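# Screw two feeder screws tightly into a housing

## Task

Take screws from the screw feeder and drive one into each of the two empty holes in the housing, using the spindle so each is turned in until the motor halts on its own (a result shows stopped_at_torque=1); after that, do not rotate or shift that screw again. A screw that was pressed in rather than turned must be fully unscrewed and driven again. Once the final screw is tight, raise the screwdriver well clear above the screw heads, release, and move away.

## Robot and tools

Robot: a single Doosan M1013 six-joint arm carrying a powered screwdriver. There is no gripper. The tool is a hex key inside a thin vacuum sleeve that can hold a screw on the key. The only camera is cam_wrist (616x616), mounted on the wrist; its nominal frame has +z looking forward, +x to the image right and +y down, but it may be off by up to about 18 mm and about 11 degrees.

Frames: the scene frame has its origin on the table top below the arm base, +z up, and +y to the left when facing along +x. Results report end_effector_position (metres) and end_effector_quat_wxyz of the tool point, plus linear (m/s) and angular (rad/s) velocities, all in the scene frame. The tool point is the unloaded tip of the hex key; the key points along the tool point's own +z and can be pushed back 12 mm. A flat block extends roughly 9 cm from the last joint's axis toward the tool's -y and rotates with it, so watch it near obstacles. Printed positions can be slightly wrong, more so at long reach.

The row (used by both motion tools): 9 numbers, each in [-1, 1], in this order: dx, dy, dz, rx, ry, rz, spindle, torque_limit, sleeve_vacuum. The first six are an offset, not a pose, expressed in the tool point's own axes, measured from the tool point pose shown in the latest result that shows it (before any such result in the scene, and for later calls within one reply, from where the robot stands when the action begins). Scale: 1.0 equals 0.6 m for dx, dy, dz and 180 degrees for the rotation; rx, ry, rz form a single rotation vector. All zeros therefore means go back to that reference pose, not hold still. Spindle: +1 spins the key clockwise at 500 rpm (driving in), -1 the reverse; ramp-up takes 0.5 s, and the motor keeps the last value even between calls, so finish actions with spindle 0. torque_limit maps linearly from 0.3 N m at -1 to 1.2 N m at +1. sleeve_vacuum above 0.01 holds a screw, anything else releases it. torque_limit and sleeve_vacuum persist.

execute_actions: argument actions is a list with zero or one item; optional pictures (boolean). Empty list: returns state only. An action {rows, steps}: 1 to 15 rows, steps up to 15 (default 15), each step 1/30 s; every row is an offset from the same reference pose, not from the previous row; if rows are fewer than steps the last repeats. A wait {steps: n} (n up to 300) sends nothing and returns n steps after the previous result. A rejected call does nothing.

move: target is one 9-number row as above (offset from the same reference); speed in m/s from 0.002 to 0.5 (default 0.25; rotation capped at twice that in rad/s). It runs a straight path of 0.5 to 10 s (longer paths get cut off short). The tool values in the row are sent at the start. The path ignores obstacles, and the real tool can lag, deviate and overshoot the speed, particularly near full arm extension. The result adds a move: line: done (settled near target), off_target, moving, held or fault, the limits that applied (paced = the pose was clipped; held = a clearance check blocked steps, after which motion can jump fast), and the remaining distance.

wait: seconds from 0 to 10; sends nothing new. zoom_image: camera cam_wrist, region [x0, y0, x1, y1] in pixels from the top-left, at most 504 by 504. read_manual: returns only licence texts. finished_scene: pass the number of the current scene; it ends and grades it irreversibly.

Motion control: each step the commanded pose is clipped to 70 mm and 16 degrees from the measured pose, and damped IK favours position over orientation. After an action ends, the arm continues only to the last clipped pose, so far targets need several calls; check the reported pose. A 'Hand target' line shows where the controller is currently heading. 'pose unreachable' and HELD mark steps changed or blocked by the clearance check (a mount under the base counts as arm). The simulation keeps running while you compose replies.

Screwing procedure: place the tool point on the screw axis, 2 mm under the top of the head, then rotate slowly with spindle between -0.2 and 0.2. A negative value seats the key without advancing; a positive value seats and drives. While a screw turns, follow it down 0.7 mm per turn. The motor stops itself at 95 % of torque_limit, when the head seats or the thread jams, and stopped_at_torque reads 1; it will not restart until spindle has been 0 or below for 0.5 s straight. Loosening never stops on its own; if turns stops changing, raise torque_limit. screw_detected=1 means sleeve_vacuum_kpa exceeds 30, i.e. a head seals the sleeve. turns counts key revolutions since the start, clockwise positive.

Avoid: contact torque reaching a joint limit (waist and shoulder 306, elbow 144, forearm roll, wrist pitch, wrist roll 40.5 N m) or any external force of 144 N; either halts the arm for 10 s and drops the rest of the call. The arm is stiff, so targets even slightly beyond a firm contact can fault; faster moves hit harder. Motors heat while loaded; a MOTOR HOT warning precedes an OVER-TEMPERATURE FAULT brake stop. Never drop screws or knock anything off the table; loose items may get nudged occasionally. Joint ranges: elbow -2.792 to 2.792 rad, all others -6.283 to 6.283.

Each tool is called as name(argument=value, ...), one argument or row to a line, values as JSON.

## Session

execute_actions(
  actions=[],
)

Scene clock: 0.00 s of 6600.00 s.
end_effector_position=(+0.4088, +0.0697, +0.3336) sleeve_vacuum_kpa=0 screw_detected=0 stopped_at_torque=0 turns=0.00 end_effector_quat_wxyz=(-0.000, +0.708, +0.706, +0.001) end_effector_velocity=(-0.001, +0.001, -0.000) end_effector_angular_velocity=(+0.003, +0.002, -0.001)
Joint positions: [-0.098 -0.237  1.938  0.002  1.443 -0.098]
Joint velocities: [-0.    -0.     0.001  0.003  0.001  0.   ]
Hand target: +0.409, +0.070, +0.334; -0.000, +0.708, +0.706, +0.001

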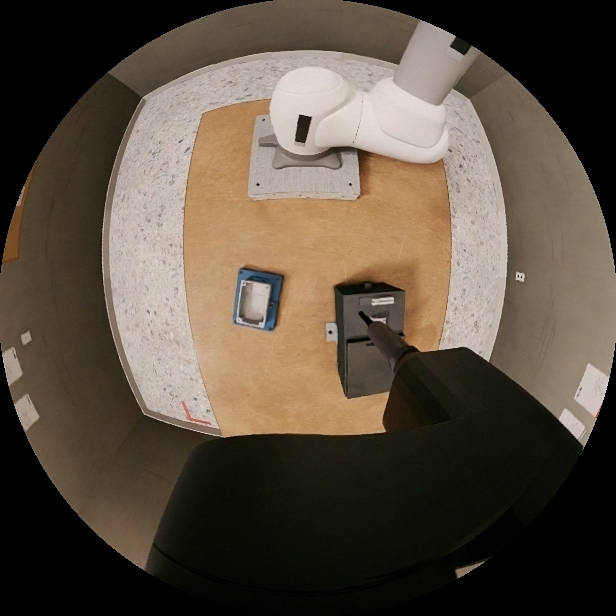

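zoom_image(
  camera="cam_wrist",
  region=[220,250,420,410],
)

move(
  target=[0,0.1,0.2,0,0,0,0,0,0],
)

zoom_image(
  camera="cam_wrist",
  region=[190,200,470,400],
)

Region (220, 250, 420, 410) of cam_wrist's 616x616 image, scaled by 2.520, with more detail than that image has; it fills the top 403 rows of this view, and the rest is white.

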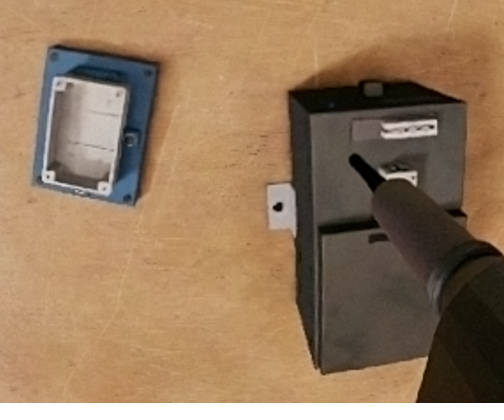

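Scene clock: 7.47 s of 6600.00 s.
end_effector_position=(+0.4690, +0.0695, +0.2138) sleeve_vacuum_kpa=0 screw_detected=0 stopped_at_torque=0 turns=0.00 end_effector_quat_wxyz=(-0.000, +0.708, +0.706, +0.001) end_effector_velocity=(+0.000, -0.001, -0.000) end_effector_angular_velocity=(-0.001, -0.000, +0.001)
Joint positions: [-0.086 -0.081  2.032  0.002  1.193 -0.085]
Joint velocities: [ 0.     0.001 -0.    -0.002 -0.001 -0.   ]
Hand target: +0.469, +0.070, +0.214; -0.000, +0.708, +0.706, +0.001
Off the commanded pose: 0.000 m, 0 deg.
After step 90, 3.50 s passed at rest.
move: done

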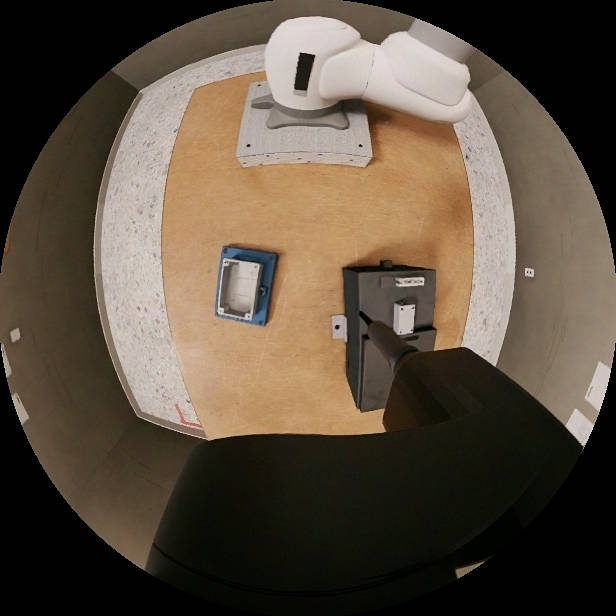

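Region (190, 200, 470, 400) of cam_wrist's 616x616 image, scaled by 1.800, with more detail than that image has; it fills the top 360 rows of this view, and the rest is white.

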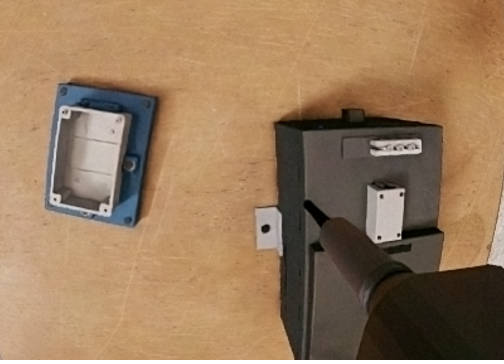

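move(
  target=[0.16,0,-0.01,0,0,0,0,0,0],
)

zoom_image(
  camera="cam_wrist",
  region=[310,250,410,350],
)

Scene clock: 12.20 s of 6600.00 s.
end_effector_position=(+0.4691, +0.1653, +0.2198) sleeve_vacuum_kpa=0 screw_detected=0 stopped_at_torque=0 turns=0.00 end_effector_quat_wxyz=(-0.000, +0.708, +0.706, +0.001) end_effector_velocity=(+0.000, +0.000, -0.000) end_effector_angular_velocity=(-0.001, +0.000, -0.000)
Joint positions: [ 0.117 -0.071  2.011  0.002  1.203  0.118]
Joint velocities: [ 0.001  0.    -0.    -0.001  0.     0.002]
Hand target: +0.469, +0.165, +0.220; -0.000, +0.708, +0.706, +0.001
Off the commanded pose: 0.000 m, 0 deg.
After step 90, 0.93 s passed at rest.
move: done

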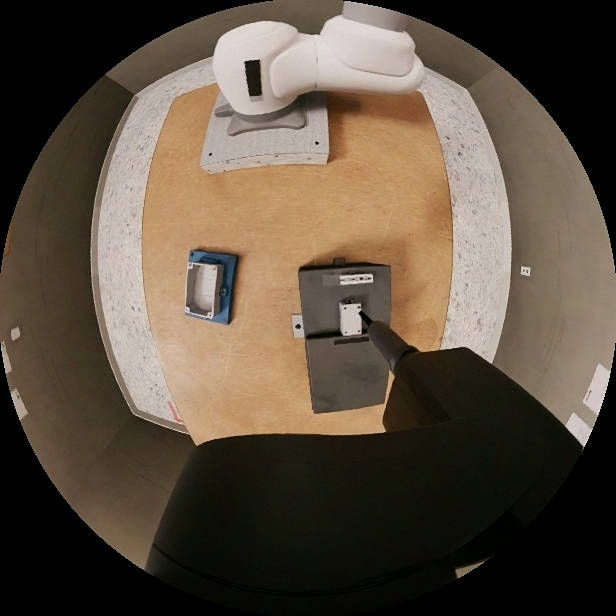

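Region (310, 250, 410, 350) of cam_wrist's 616x616 image, scaled by 5.040, with more detail than that image has.

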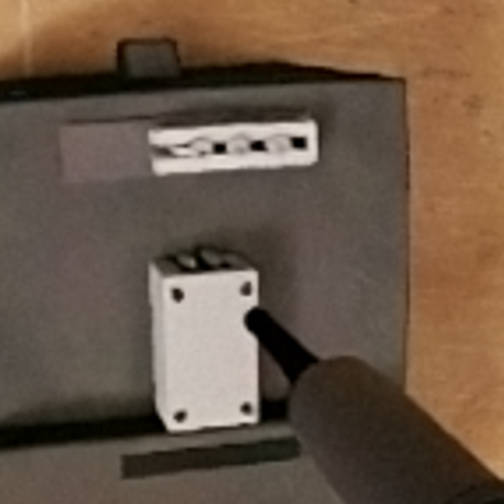

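move(
  target=[0.005,-0.057,0.045,0,0,0,0,0,0],
)

zoom_image(
  camera="cam_wrist",
  region=[320,270,400,350],
)

move(
  target=[0,0,0.025,0,0,0,0,0,0],
  speed=0.03,
)

zoom_image(
  camera="cam_wrist",
  region=[320,270,400,350],
)

Scene clock: 17.93 s of 6600.00 s.
end_effector_position=(+0.4350, +0.1683, +0.1927) sleeve_vacuum_kpa=0 screw_detected=0 stopped_at_torque=0 turns=0.00 end_effector_quat_wxyz=(-0.000, +0.709, +0.706, +0.001) end_effector_velocity=(+0.000, +0.000, +0.001) end_effector_angular_velocity=(-0.000, -0.001, -0.001)
Joint positions: [ 0.133 -0.108  2.096  0.002  1.155  0.134]
Joint velocities: [ 0.    -0.    -0.001 -0.     0.001  0.002]
Hand target: +0.435, +0.168, +0.193; -0.000, +0.709, +0.706, +0.001
Off the commanded pose: 0.000 m, 0 deg.
After step 90, 2.00 s passed at rest.
move: done

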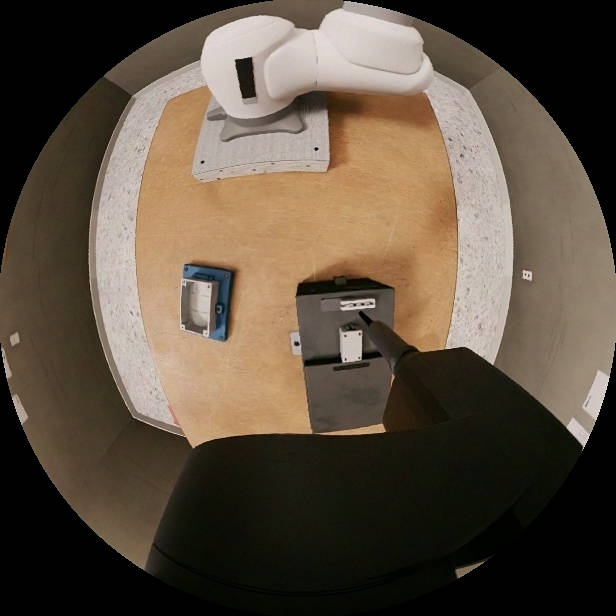

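Region (320, 270, 400, 350) of cam_wrist's 616x616 image, scaled by 6.300, with more detail than that image has.

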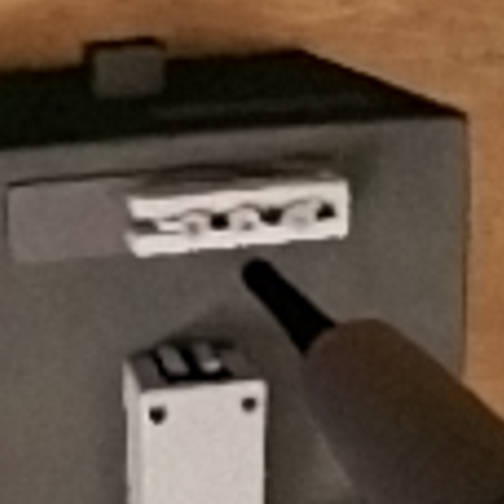

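Scene clock: 18.70 s of 6600.00 s.
end_effector_position=(+0.4351, +0.1683, +0.1778) sleeve_vacuum_kpa=0 screw_detected=0 stopped_at_torque=0 turns=0.00 end_effector_quat_wxyz=(-0.000, +0.709, +0.706, +0.001) end_effector_velocity=(-0.000, -0.000, -0.001) end_effector_angular_velocity=(-0.001, +0.000, +0.001)
Joint positions: [ 0.133 -0.096  2.116  0.002  1.124  0.134]
Joint velocities: [ 0.     0.     0.001 -0.001 -0.001 -0.   ]
Hand target: +0.435, +0.168, +0.178; -0.000, +0.709, +0.706, +0.001
Off the commanded pose: 0.000 m, 0 deg.
move: done

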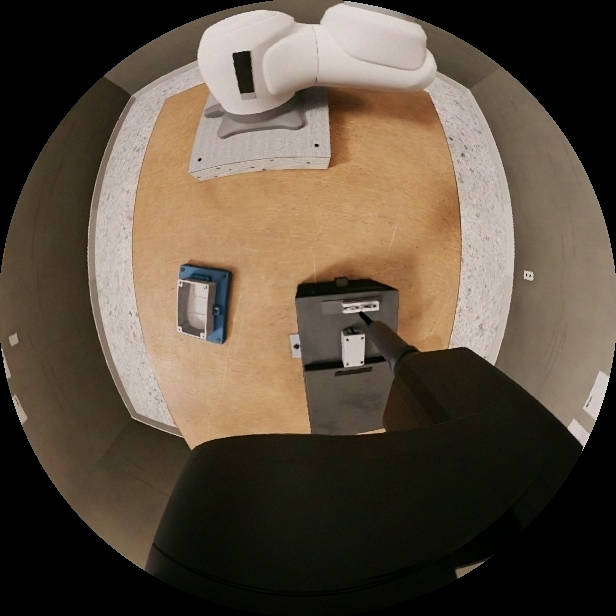

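Region (320, 270, 400, 350) of cam_wrist's 616x616 image, scaled by 6.300, with more detail than that image has.

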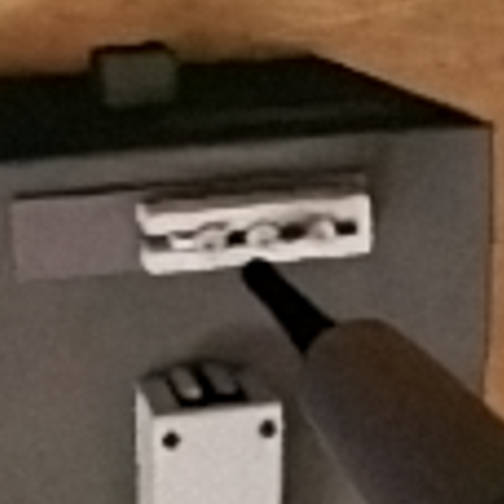

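move(
  target=[-0.008,0,0.025,0,0,0,0,0,1],
  speed=0.03,
)

zoom_image(
  camera="cam_wrist",
  region=[335,290,391,346],
)

move(
  target=[0.04,0,0,0,0,0,0,0,1],
  speed=0.05,
)

zoom_image(
  camera="cam_wrist",
  region=[335,290,391,346],
)

Scene clock: 28.23 s of 6600.00 s.
end_effector_position=(+0.4351, +0.1636, +0.1628) sleeve_vacuum_kpa=14 screw_detected=0 stopped_at_torque=0 turns=0.00 end_effector_quat_wxyz=(-0.000, +0.709, +0.706, +0.001) end_effector_velocity=(-0.001, +0.000, -0.001) end_effector_angular_velocity=(+0.000, +0.001, -0.001)
Joint positions: [ 0.122 -0.085  2.136  0.002  1.093  0.123]
Joint velocities: [ 0.     0.     0.001  0.    -0.     0.001]
Hand target: +0.435, +0.164, +0.163; -0.000, +0.709, +0.706, +0.001
Off the commanded pose: 0.000 m, 0 deg.
After step 90, 5.73 s passed at rest.
move: done

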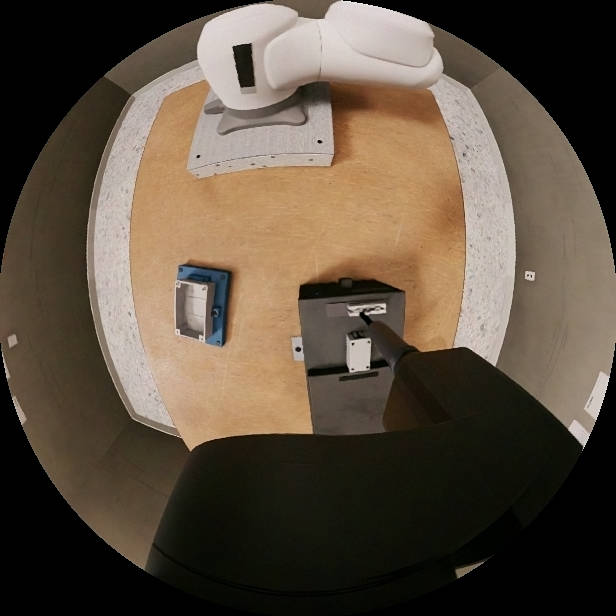

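Region (335, 290, 391, 346) of cam_wrist's 616x616 image, scaled by 9.000, with more detail than that image has.

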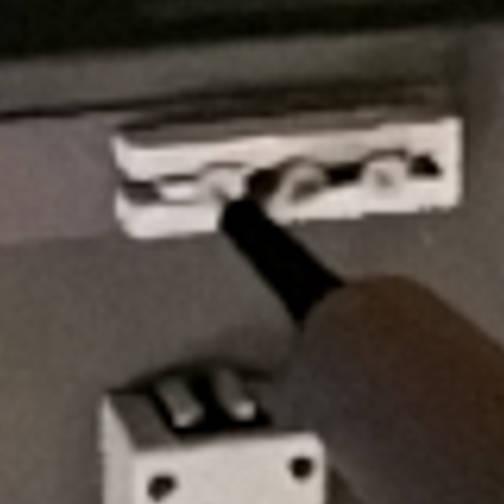

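Scene clock: 28.97 s of 6600.00 s.
end_effector_position=(+0.4352, +0.1875, +0.1628) sleeve_vacuum_kpa=14 screw_detected=0 stopped_at_torque=0 turns=0.00 end_effector_quat_wxyz=(-0.000, +0.709, +0.706, +0.001) end_effector_velocity=(-0.000, +0.000, -0.000) end_effector_angular_velocity=(-0.000, +0.000, +0.001)
Joint positions: [ 0.176 -0.076  2.128  0.002  1.092  0.176]
Joint velocities: [ 0.001  0.     0.    -0.     0.     0.001]
Hand target: +0.435, +0.188, +0.163; -0.000, +0.709, +0.706, +0.001
Off the commanded pose: 0.000 m, 0 deg.
move: done

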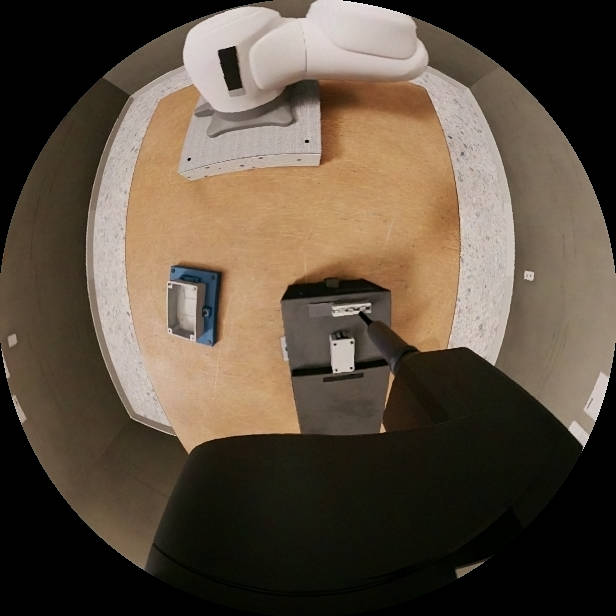

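Region (335, 290, 391, 346) of cam_wrist's 616x616 image, scaled by 9.000, with more detail than that image has.

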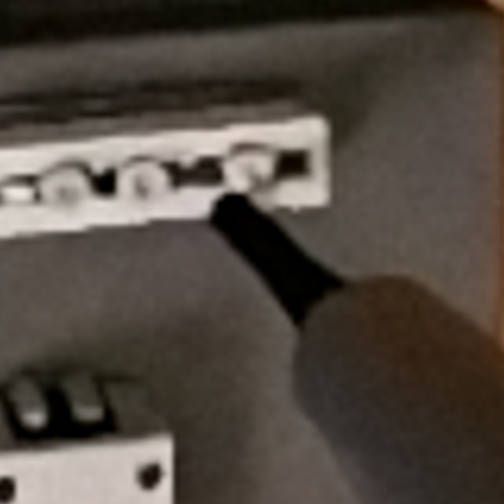

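move(
  target=[0.0105,-0.0025,-0.008,0,0,0,0,0,1],
)

zoom_image(
  camera="cam_wrist",
  region=[335,290,391,346],
)

move(
  target=[0,0,0,0,0,0.5,0,0,1],
  speed=0.4,
)

zoom_image(
  camera="cam_wrist",
  region=[335,290,391,346],
)

Scene clock: 39.60 s of 6600.00 s.
end_effector_position=(+0.4337, +0.1938, +0.1676) sleeve_vacuum_kpa=14 screw_detected=0 stopped_at_torque=0 turns=0.00 end_effector_quat_wxyz=(-0.000, +0.709, +0.706, +0.001) end_effector_velocity=(+0.000, +0.000, +0.001) end_effector_angular_velocity=(-0.000, -0.000, +0.000)
Joint positions: [ 0.19  -0.079  2.121  0.002  1.102  0.19 ]
Joint velocities: [ 0.    -0.    -0.001 -0.     0.001  0.   ]
Hand target: +0.434, +0.194, +0.168; -0.000, +0.709, +0.706, +0.001
Off the commanded pose: 0.000 m, 0 deg.
After step 90, 6.93 s passed at rest.
move: done

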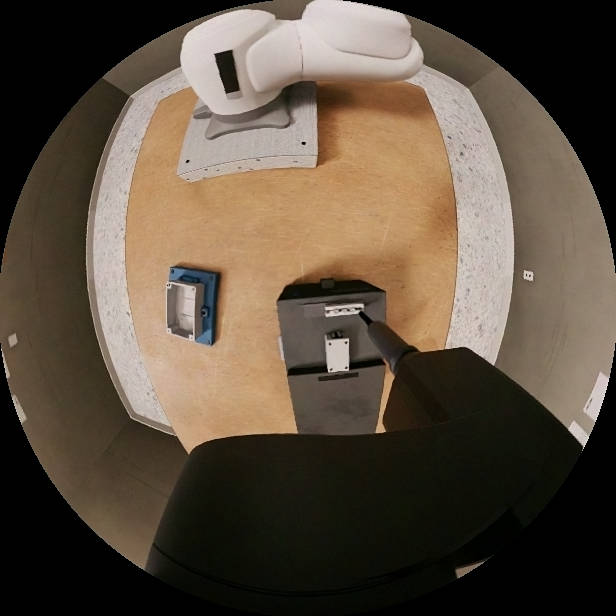

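Region (335, 290, 391, 346) of cam_wrist's 616x616 image, scaled by 9.000, with more detail than that image has.

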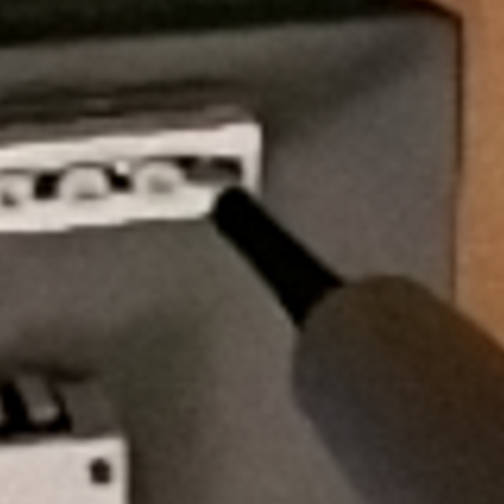

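Scene clock: 42.00 s of 6600.00 s.
end_effector_position=(+0.4335, +0.1934, +0.1673) sleeve_vacuum_kpa=14 screw_detected=0 stopped_at_torque=0 turns=0.00 end_effector_quat_wxyz=(-0.000, +1.000, -0.002, +0.000) end_effector_velocity=(-0.000, -0.000, -0.000) end_effector_angular_velocity=(-0.002, -0.000, -0.002)
Joint positions: [ 0.413 -0.153  2.184  0.002  1.112  1.984]
Joint velocities: [ 0.001  0.     0.    -0.002  0.     0.004]
Hand target: +0.433, +0.193, +0.167; -0.000, +1.000, -0.002, +0.000
Off the commanded pose: 0.000 m, 0 deg.
move: done

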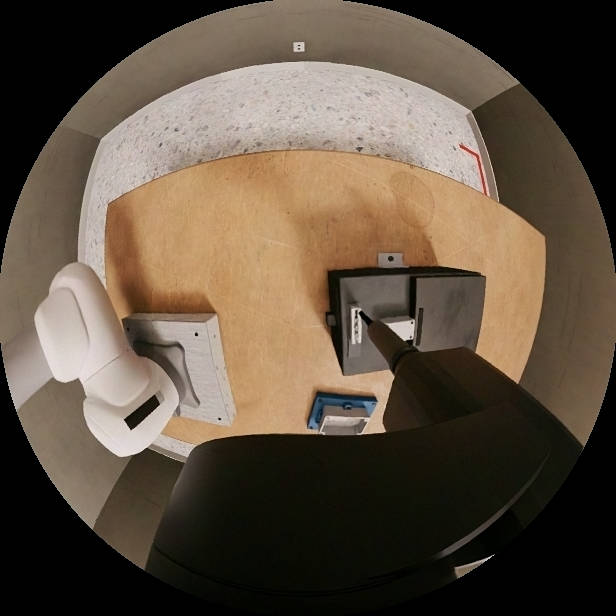

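Region (335, 290, 391, 346) of cam_wrist's 616x616 image, scaled by 9.000, with more detail than that image has.

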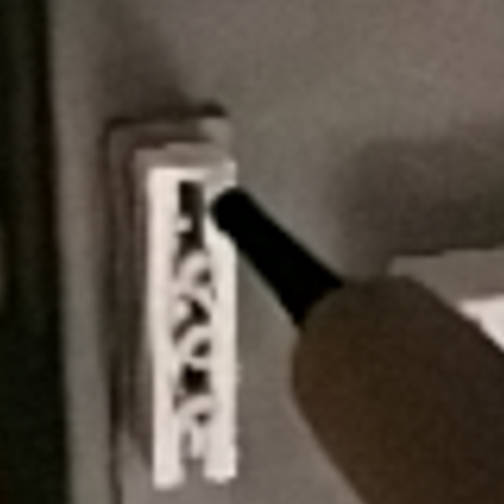

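wait(
  seconds=0,
)

zoom_image(
  camera="cam_wrist",
  region=[335,290,405,360],
)

wait(
  seconds=1.5,
)

zoom_image(
  camera="cam_wrist",
  region=[335,290,405,360],
)

wait(
  seconds=3,
)

zoom_image(
  camera="cam_wrist",
  region=[335,290,405,360],
)

Scene clock: 48.43 s of 6600.00 s.
end_effector_position=(+0.4335, +0.1934, +0.1673) sleeve_vacuum_kpa=14 screw_detected=0 stopped_at_torque=0 turns=0.00 end_effector_quat_wxyz=(-0.000, +1.000, -0.002, +0.000) end_effector_velocity=(-0.001, -0.000, -0.001) end_effector_angular_velocity=(-0.000, +0.001, -0.000)
Joint positions: [ 0.413 -0.153  2.184  0.002  1.112  1.984]
Joint velocities: [-0.     0.     0.001  0.001  0.    -0.   ]
Hand target: +0.433, +0.193, +0.167; -0.000, +1.000, -0.002, +0.000
Off the commanded pose: 0.000 m, 0 deg.
Steps of this call (steps 1 to 90: nothing new was sent; then 3.43 s passed at rest). Readings (end_effector_position | what the end effector reports):
1: (+0.4335, +0.1934, +0.1673) | sleeve_vacuum_kpa=14 screw_detected=0 stopped_at_torque=0 turns=0.00
2: (+0.4335, +0.1934, +0.1673) | sleeve_vacuum_kpa=14 screw_detected=0 stopped_at_torque=0 turns=0.00
4: (+0.4335, +0.1934, +0.1673) | sleeve_vacuum_kpa=14 screw_detected=0 stopped_at_torque=0 turns=0.00
8: (+0.4335, +0.1934, +0.1673) | sleeve_vacuum_kpa=14 screw_detected=0 stopped_at_torque=0 turns=0.00
90: the state above

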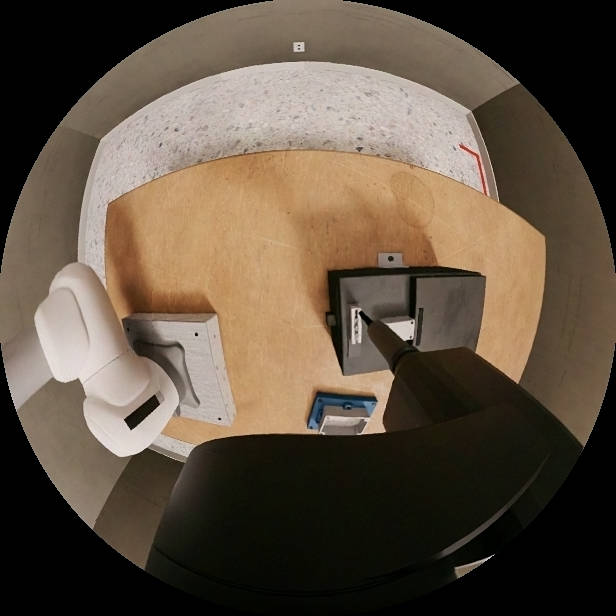

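Region (335, 290, 405, 360) of cam_wrist's 616x616 image, scaled by 7.200, with more detail than that image has.

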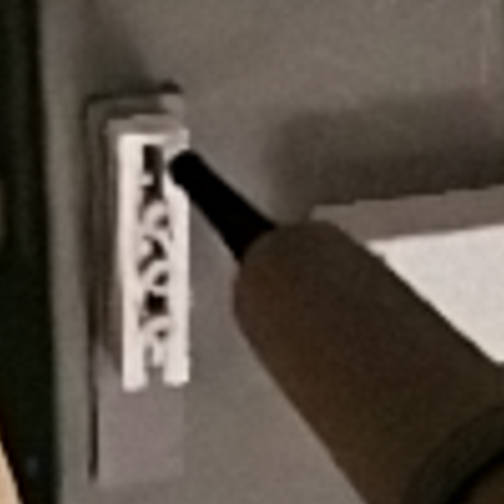

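Scene clock: 49.93 s of 6600.00 s.
end_effector_position=(+0.4335, +0.1934, +0.1673) sleeve_vacuum_kpa=14 screw_detected=0 stopped_at_torque=0 turns=0.00 end_effector_quat_wxyz=(-0.000, +1.000, -0.002, +0.000) end_effector_velocity=(+0.002, +0.001, +0.001) end_effector_angular_velocity=(+0.001, -0.002, -0.000)
Joint positions: [ 0.413 -0.153  2.184  0.002  1.112  1.984]
Joint velocities: [-0.     0.    -0.002  0.    -0.     0.   ]
Hand target: +0.433, +0.193, +0.167; -0.000, +1.000, -0.002, +0.000
Off the commanded pose: 0.000 m, 0 deg.
Steps of this call (steps 1 to 45: nothing new was sent). Readings (end_effector_position | what the end effector reports):
1: (+0.4335, +0.1934, +0.1673) | sleeve_vacuum_kpa=14 screw_detected=0 stopped_at_torque=0 turns=0.00
2: (+0.4335, +0.1934, +0.1673) | sleeve_vacuum_kpa=14 screw_detected=0 stopped_at_torque=0 turns=0.00
4: (+0.4335, +0.1934, +0.1673) | sleeve_vacuum_kpa=14 screw_detected=0 stopped_at_torque=0 turns=0.00
8: (+0.4335, +0.1934, +0.1673) | sleeve_vacuum_kpa=14 screw_detected=0 stopped_at_torque=0 turns=0.00
45: the state above

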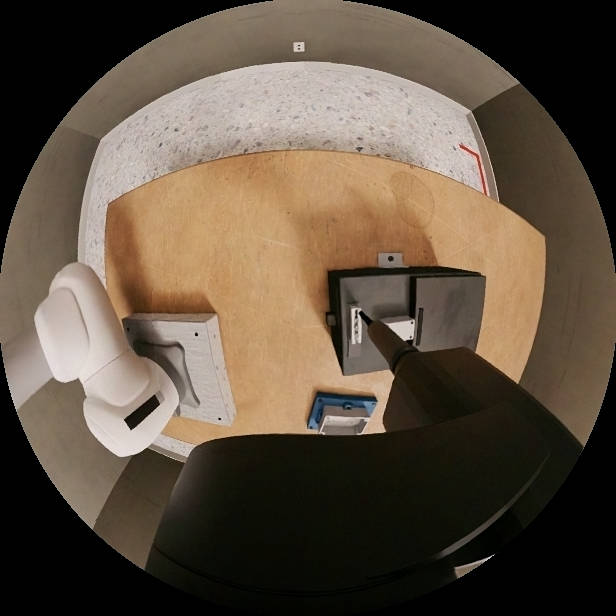

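Region (335, 290, 405, 360) of cam_wrist's 616x616 image, scaled by 7.200, with more detail than that image has.

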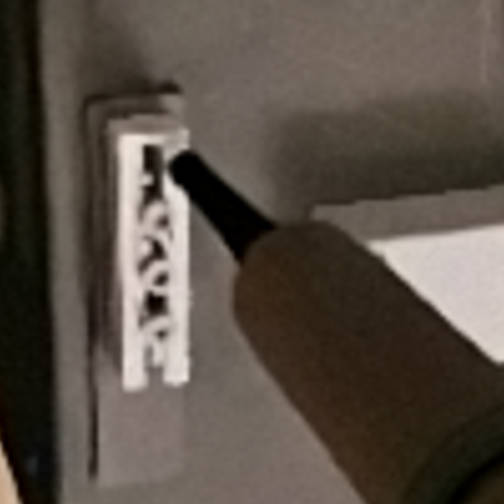

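Scene clock: 52.93 s of 6600.00 s.
end_effector_position=(+0.4335, +0.1934, +0.1673) sleeve_vacuum_kpa=14 screw_detected=0 stopped_at_torque=0 turns=0.00 end_effector_quat_wxyz=(-0.000, +1.000, -0.002, +0.000) end_effector_velocity=(-0.001, -0.001, -0.001) end_effector_angular_velocity=(-0.001, +0.001, +0.000)
Joint positions: [ 0.413 -0.153  2.184  0.002  1.112  1.984]
Joint velocities: [ 0.     0.     0.001 -0.001  0.     0.   ]
Hand target: +0.433, +0.193, +0.167; -0.000, +1.000, -0.002, +0.000
Off the commanded pose: 0.000 m, 0 deg.
Steps of this call (steps 1 to 90: nothing new was sent). Readings (end_effector_position | what the end effector reports):
1: (+0.4335, +0.1934, +0.1673) | sleeve_vacuum_kpa=14 screw_detected=0 stopped_at_torque=0 turns=0.00
2: (+0.4335, +0.1934, +0.1673) | sleeve_vacuum_kpa=14 screw_detected=0 stopped_at_torque=0 turns=0.00
4: (+0.4335, +0.1934, +0.1673) | sleeve_vacuum_kpa=14 screw_detected=0 stopped_at_torque=0 turns=0.00
8: (+0.4335, +0.1934, +0.1673) | sleeve_vacuum_kpa=14 screw_detected=0 stopped_at_torque=0 turns=0.00
90: the state above

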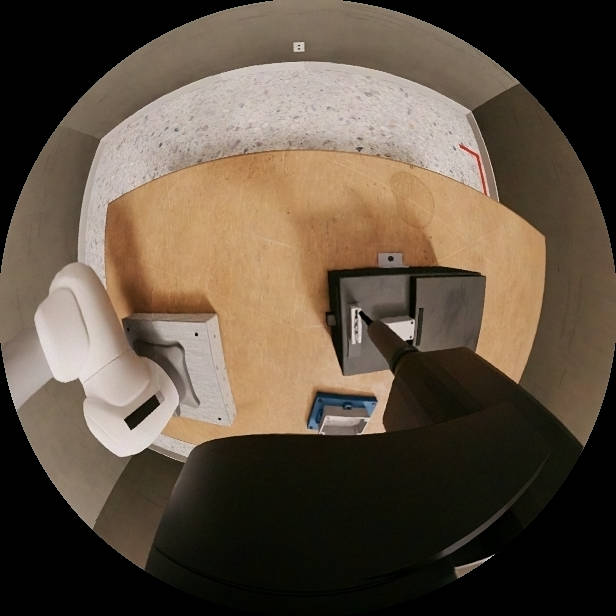

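Region (335, 290, 405, 360) of cam_wrist's 616x616 image, scaled by 7.200, with more detail than that image has.

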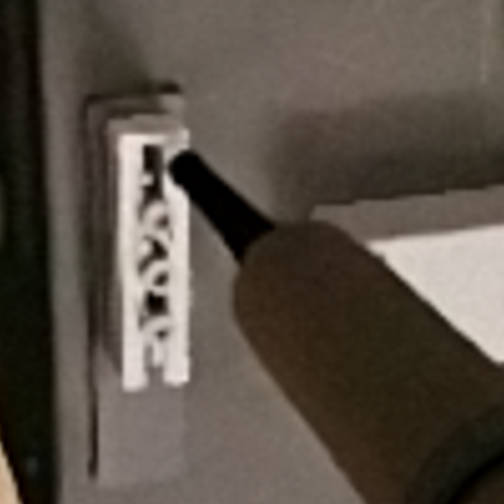

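move(
  target=[0,0,-0.02,0,0,0,0,0,1],
)

move(
  target=[-0.007,0.0183,0,0,0,0,0,0,1],
)

zoom_image(
  camera="cam_wrist",
  region=[335,290,391,346],
)

move(
  target=[0,0,0.024,0,0,0,-0.15,0,1],
  speed=0.01,
)

execute_actions(
  actions=[
    {"rows":[[0,0,0,0,0,0,0,0,1]]},
  ],
)

zoom_image(
  camera="cam_wrist",
  region=[335,290,391,346],
)

Scene clock: 60.00 s of 6600.00 s.
end_effector_position=(+0.4334, +0.1934, +0.1793) sleeve_vacuum_kpa=14 screw_detected=0 stopped_at_torque=0 turns=0.00 end_effector_quat_wxyz=(-0.000, +1.000, -0.002, +0.000) end_effector_velocity=(+0.001, -0.001, +0.001) end_effector_angular_velocity=(-0.002, -0.001, +0.001)
Joint positions: [ 0.413 -0.163  2.169  0.002  1.138  1.984]
Joint velocities: [-0.    -0.    -0.001 -0.002  0.001 -0.   ]
Hand target: +0.433, +0.193, +0.179; -0.000, +1.000, -0.002, +0.000
Off the commanded pose: 0.000 m, 0 deg.
After step 90, 3.37 s passed at rest.
move: done

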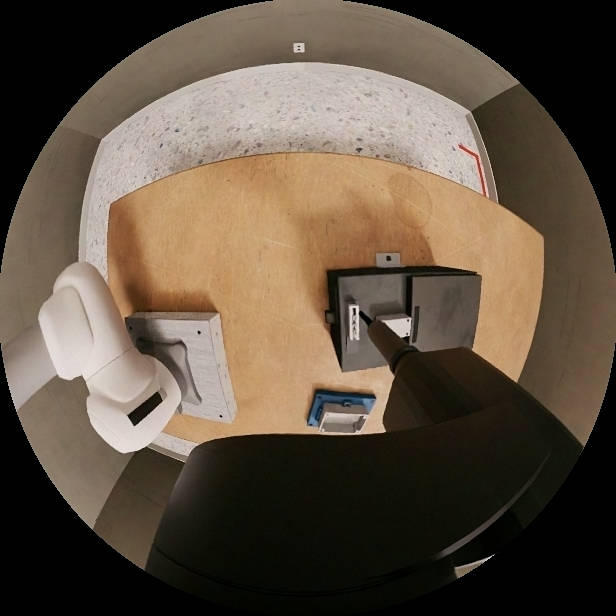

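Scene clock: 60.70 s of 6600.00 s.
end_effector_position=(+0.4292, +0.1825, +0.1793) sleeve_vacuum_kpa=14 screw_detected=0 stopped_at_torque=0 turns=0.00 end_effector_quat_wxyz=(-0.000, +1.000, -0.002, +0.000) end_effector_velocity=(-0.000, +0.000, -0.000) end_effector_angular_velocity=(+0.001, +0.000, -0.001)
Joint positions: [ 0.392 -0.179  2.181  0.001  1.141  1.963]
Joint velocities: [-0.    -0.     0.     0.001 -0.    -0.   ]
Hand target: +0.429, +0.182, +0.179; -0.000, +1.000, -0.002, +0.000
Off the commanded pose: 0.000 m, 0 deg.
move: done

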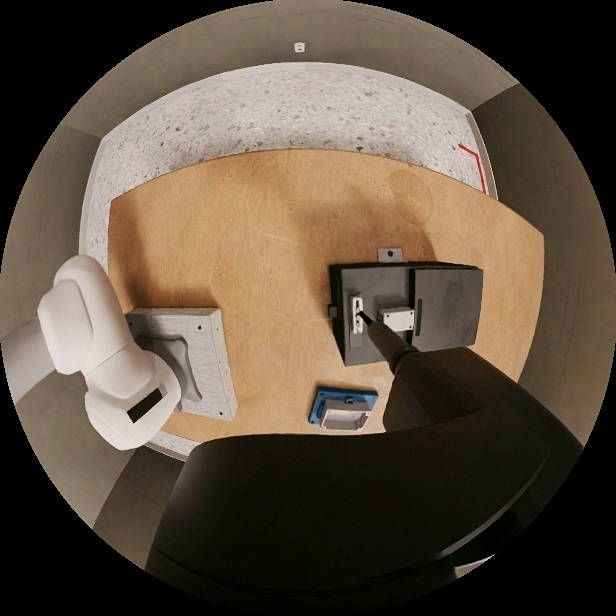

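Region (335, 290, 391, 346) of cam_wrist's 616x616 image, scaled by 9.000, with more detail than that image has.

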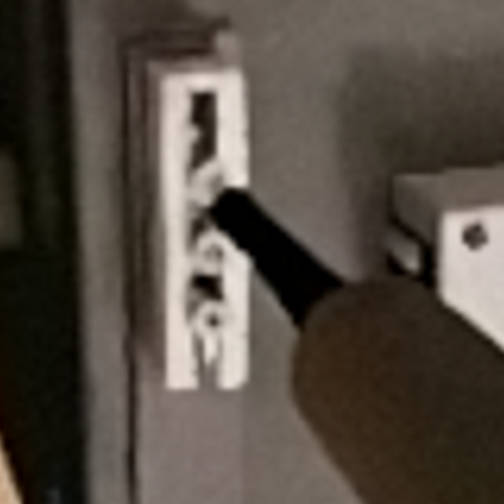

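Scene clock: 62.37 s of 6600.00 s.
end_effector_position=(+0.4293, +0.1825, +0.1649) sleeve_vacuum_kpa=40 screw_detected=1 stopped_at_torque=0 turns=-2.06 end_effector_quat_wxyz=(-0.000, +1.000, -0.002, +0.000) end_effector_velocity=(+0.001, +0.001, +0.001) end_effector_angular_velocity=(+0.002, -0.002, +0.000)
Joint positions: [ 0.392 -0.167  2.2    0.001  1.11   1.963]
Joint velocities: [ 0.     0.    -0.002  0.001 -0.001 -0.001]
Hand target: +0.429, +0.182, +0.165; -0.000, +1.000, -0.002, +0.000
Off the commanded pose: 0.000 m, 0 deg.
move: done

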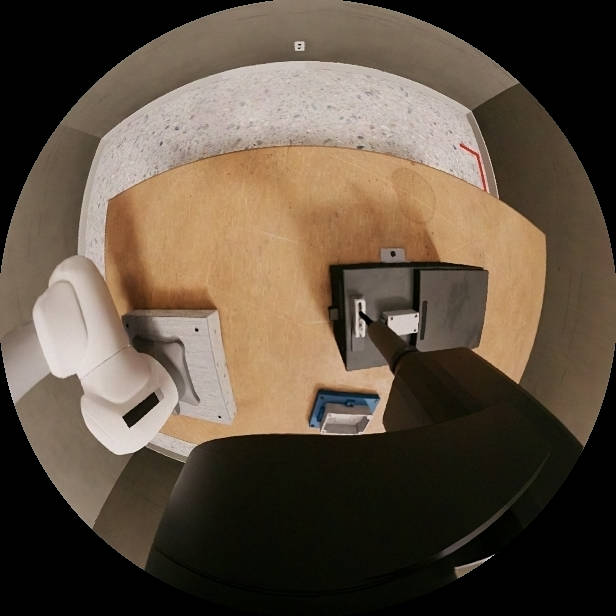

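Scene clock: 62.87 s of 6600.00 s.
end_effector_position=(+0.4293, +0.1825, +0.1649) sleeve_vacuum_kpa=40 screw_detected=1 stopped_at_torque=0 turns=-2.06 end_effector_quat_wxyz=(-0.000, +1.000, -0.002, +0.000) end_effector_velocity=(+0.000, +0.000, -0.000) end_effector_angular_velocity=(+0.000, -0.000, +0.001)
Joint positions: [ 0.392 -0.167  2.2    0.001  1.11   1.963]
Joint velocities: [-0.    -0.     0.     0.    -0.    -0.001]
Hand target: +0.429, +0.182, +0.165; -0.000, +1.000, -0.002, +0.000
Off the commanded pose: 0.000 m, 0 deg.
Steps of this call (steps 1 to 15: all 15 steps of this action). Readings (end_effector_position | what the end effector reports):
1: (+0.4293, +0.1825, +0.1649) | sleeve_vacuum_kpa=40 screw_detected=1 stopped_at_torque=0 turns=-2.06
2: (+0.4293, +0.1825, +0.1649) | sleeve_vacuum_kpa=40 screw_detected=1 stopped_at_torque=0 turns=-2.06
4: (+0.4293, +0.1825, +0.1649) | sleeve_vacuum_kpa=40 screw_detected=1 stopped_at_torque=0 turns=-2.06
8: (+0.4293, +0.1825, +0.1649) | sleeve_vacuum_kpa=40 screw_detected=1 stopped_at_torque=0 turns=-2.06
15: the state above

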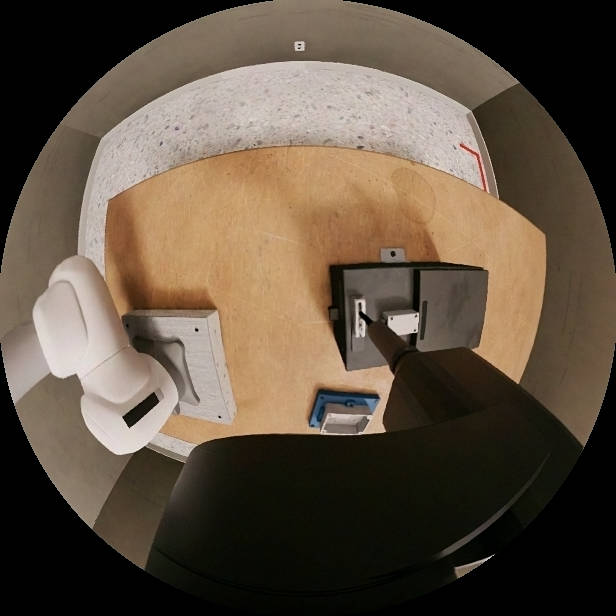

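Region (335, 290, 391, 346) of cam_wrist's 616x616 image, scaled by 9.000, with more detail than that image has.

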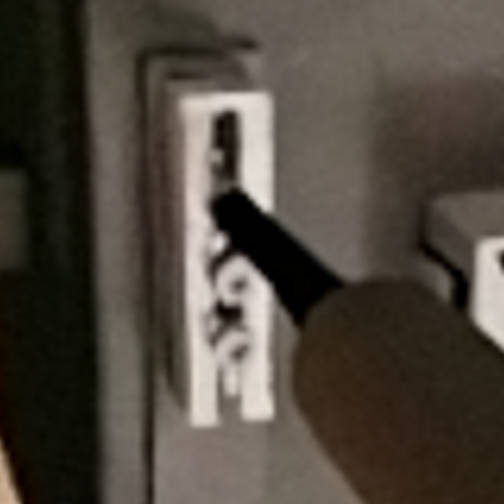

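move(
  target=[0,0,0.002,0,0,0,-0.15,0,1],
  speed=0.002,
)

move(
  target=[0,0,-0.07,0,0,0,0,0,1],
  speed=0.05,
)

move(
  target=[0.1,0.6,0,0,0,0,0,0,1],
)

move(
  target=[0,0,0.12,0,0,0,0,0,1],
)

zoom_image(
  camera="cam_wrist",
  region=[270,230,396,356],
)

Scene clock: 69.83 s of 6600.00 s.
end_effector_position=(+0.4293, +0.1825, +0.1637) sleeve_vacuum_kpa=40 screw_detected=1 stopped_at_torque=0 turns=-3.07 end_effector_quat_wxyz=(-0.000, +1.000, -0.002, +0.000) end_effector_velocity=(+0.000, +0.000, +0.000) end_effector_angular_velocity=(-0.000, -0.001, +0.001)
Joint positions: [ 0.392 -0.166  2.202  0.001  1.108  1.963]
Joint velocities: [ 0.    -0.    -0.    -0.001 -0.001 -0.001]
Hand target: +0.429, +0.182, +0.164; -0.000, +1.000, -0.002, +0.000
Off the commanded pose: 0.000 m, 0 deg.
After step 90, 3.13 s passed at rest.
move: done

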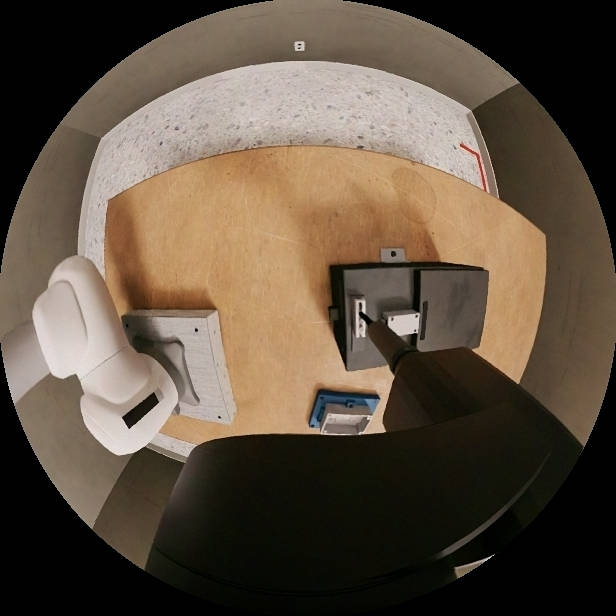

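Scene clock: 71.17 s of 6600.00 s.
end_effector_position=(+0.4292, +0.1825, +0.2057) sleeve_vacuum_kpa=40 screw_detected=1 stopped_at_torque=0 turns=-3.36 end_effector_quat_wxyz=(-0.000, +1.000, -0.002, +0.000) end_effector_velocity=(+0.000, +0.001, +0.001) end_effector_angular_velocity=(+0.001, -0.000, -0.000)
Joint positions: [ 0.392 -0.199  2.146  0.001  1.197  1.963]
Joint velocities: [ 0.    -0.    -0.001  0.001  0.001 -0.   ]
Hand target: +0.429, +0.182, +0.206; -0.000, +1.000, -0.002, +0.000
Off the commanded pose: 0.000 m, 0 deg.
move: done

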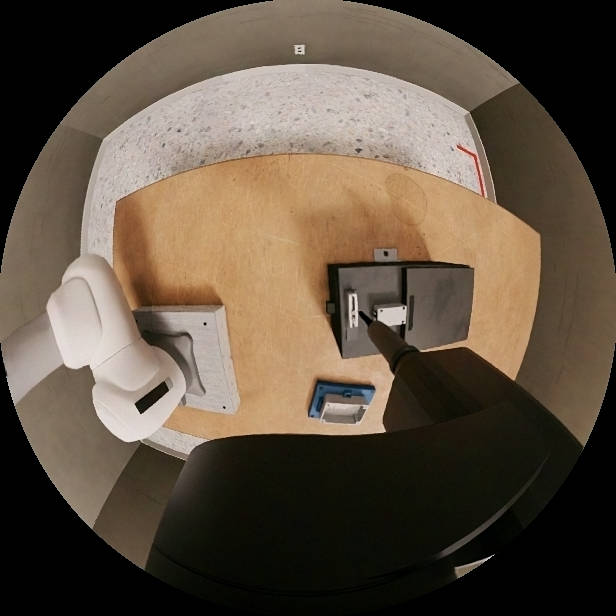

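Scene clock: 73.03 s of 6600.00 s.
end_effector_position=(+0.4888, -0.1769, +0.2059) sleeve_vacuum_kpa=40 screw_detected=1 stopped_at_torque=0 turns=-3.36 end_effector_quat_wxyz=(-0.001, +1.000, -0.002, +0.001) end_effector_velocity=(-0.000, -0.000, -0.000) end_effector_angular_velocity=(-0.000, +0.001, +0.000)
Joint positions: [-0.479 -0.109  2.072  0.002  1.181  1.092]
Joint velocities: [-0.001  0.001 -0.001 -0.001  0.001 -0.001]
Hand target: +0.489, -0.177, +0.206; -0.001, +1.000, -0.002, +0.001
Off the commanded pose: 0.001 m, 0 deg.
move: done

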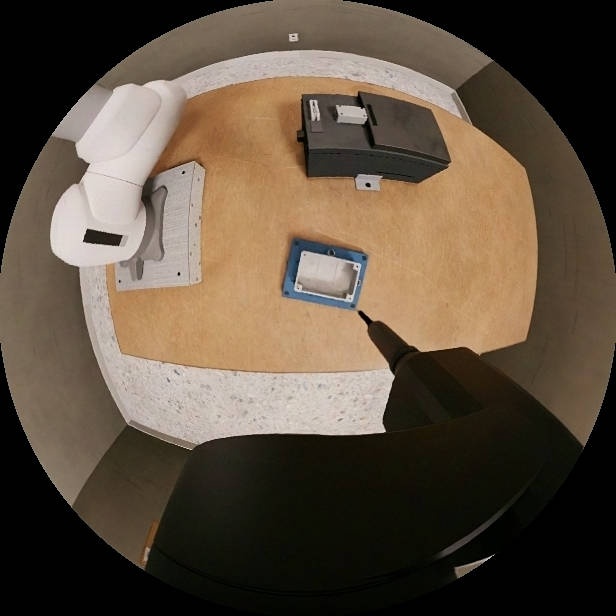

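Scene clock: 73.80 s of 6600.00 s.
end_effector_position=(+0.4890, -0.1769, +0.1339) sleeve_vacuum_kpa=40 screw_detected=1 stopped_at_torque=0 turns=-3.36 end_effector_quat_wxyz=(-0.001, +1.000, -0.002, +0.001) end_effector_velocity=(-0.000, -0.000, -0.001) end_effector_angular_velocity=(-0.001, +0.001, +0.001)
Joint positions: [-0.479 -0.048  2.161  0.002  1.03   1.092]
Joint velocities: [ 0.     0.001  0.001 -0.001 -0.001 -0.   ]
Hand target: +0.489, -0.177, +0.134; -0.001, +1.000, -0.002, +0.001
Off the commanded pose: 0.000 m, 0 deg.
move: done

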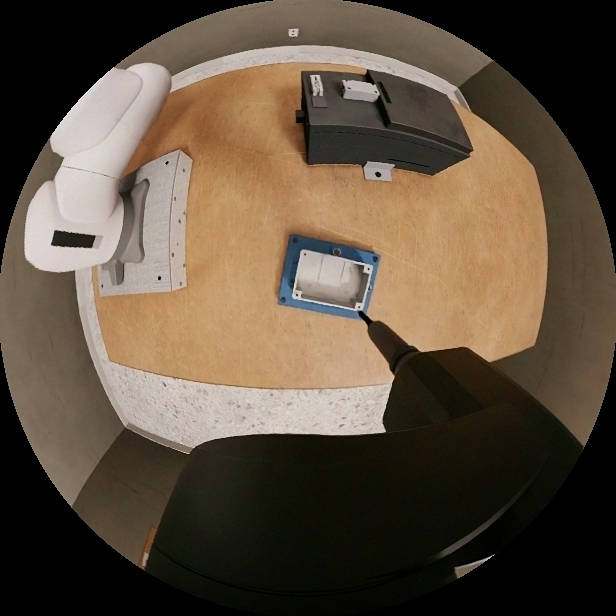

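Region (270, 230, 396, 356) of cam_wrist's 616x616 image, scaled by 4.000, with more detail than that image has.

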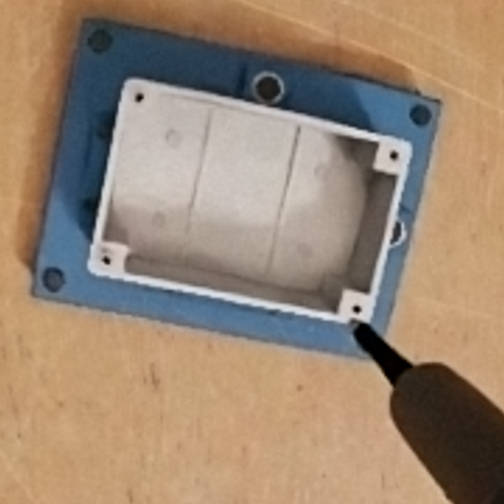

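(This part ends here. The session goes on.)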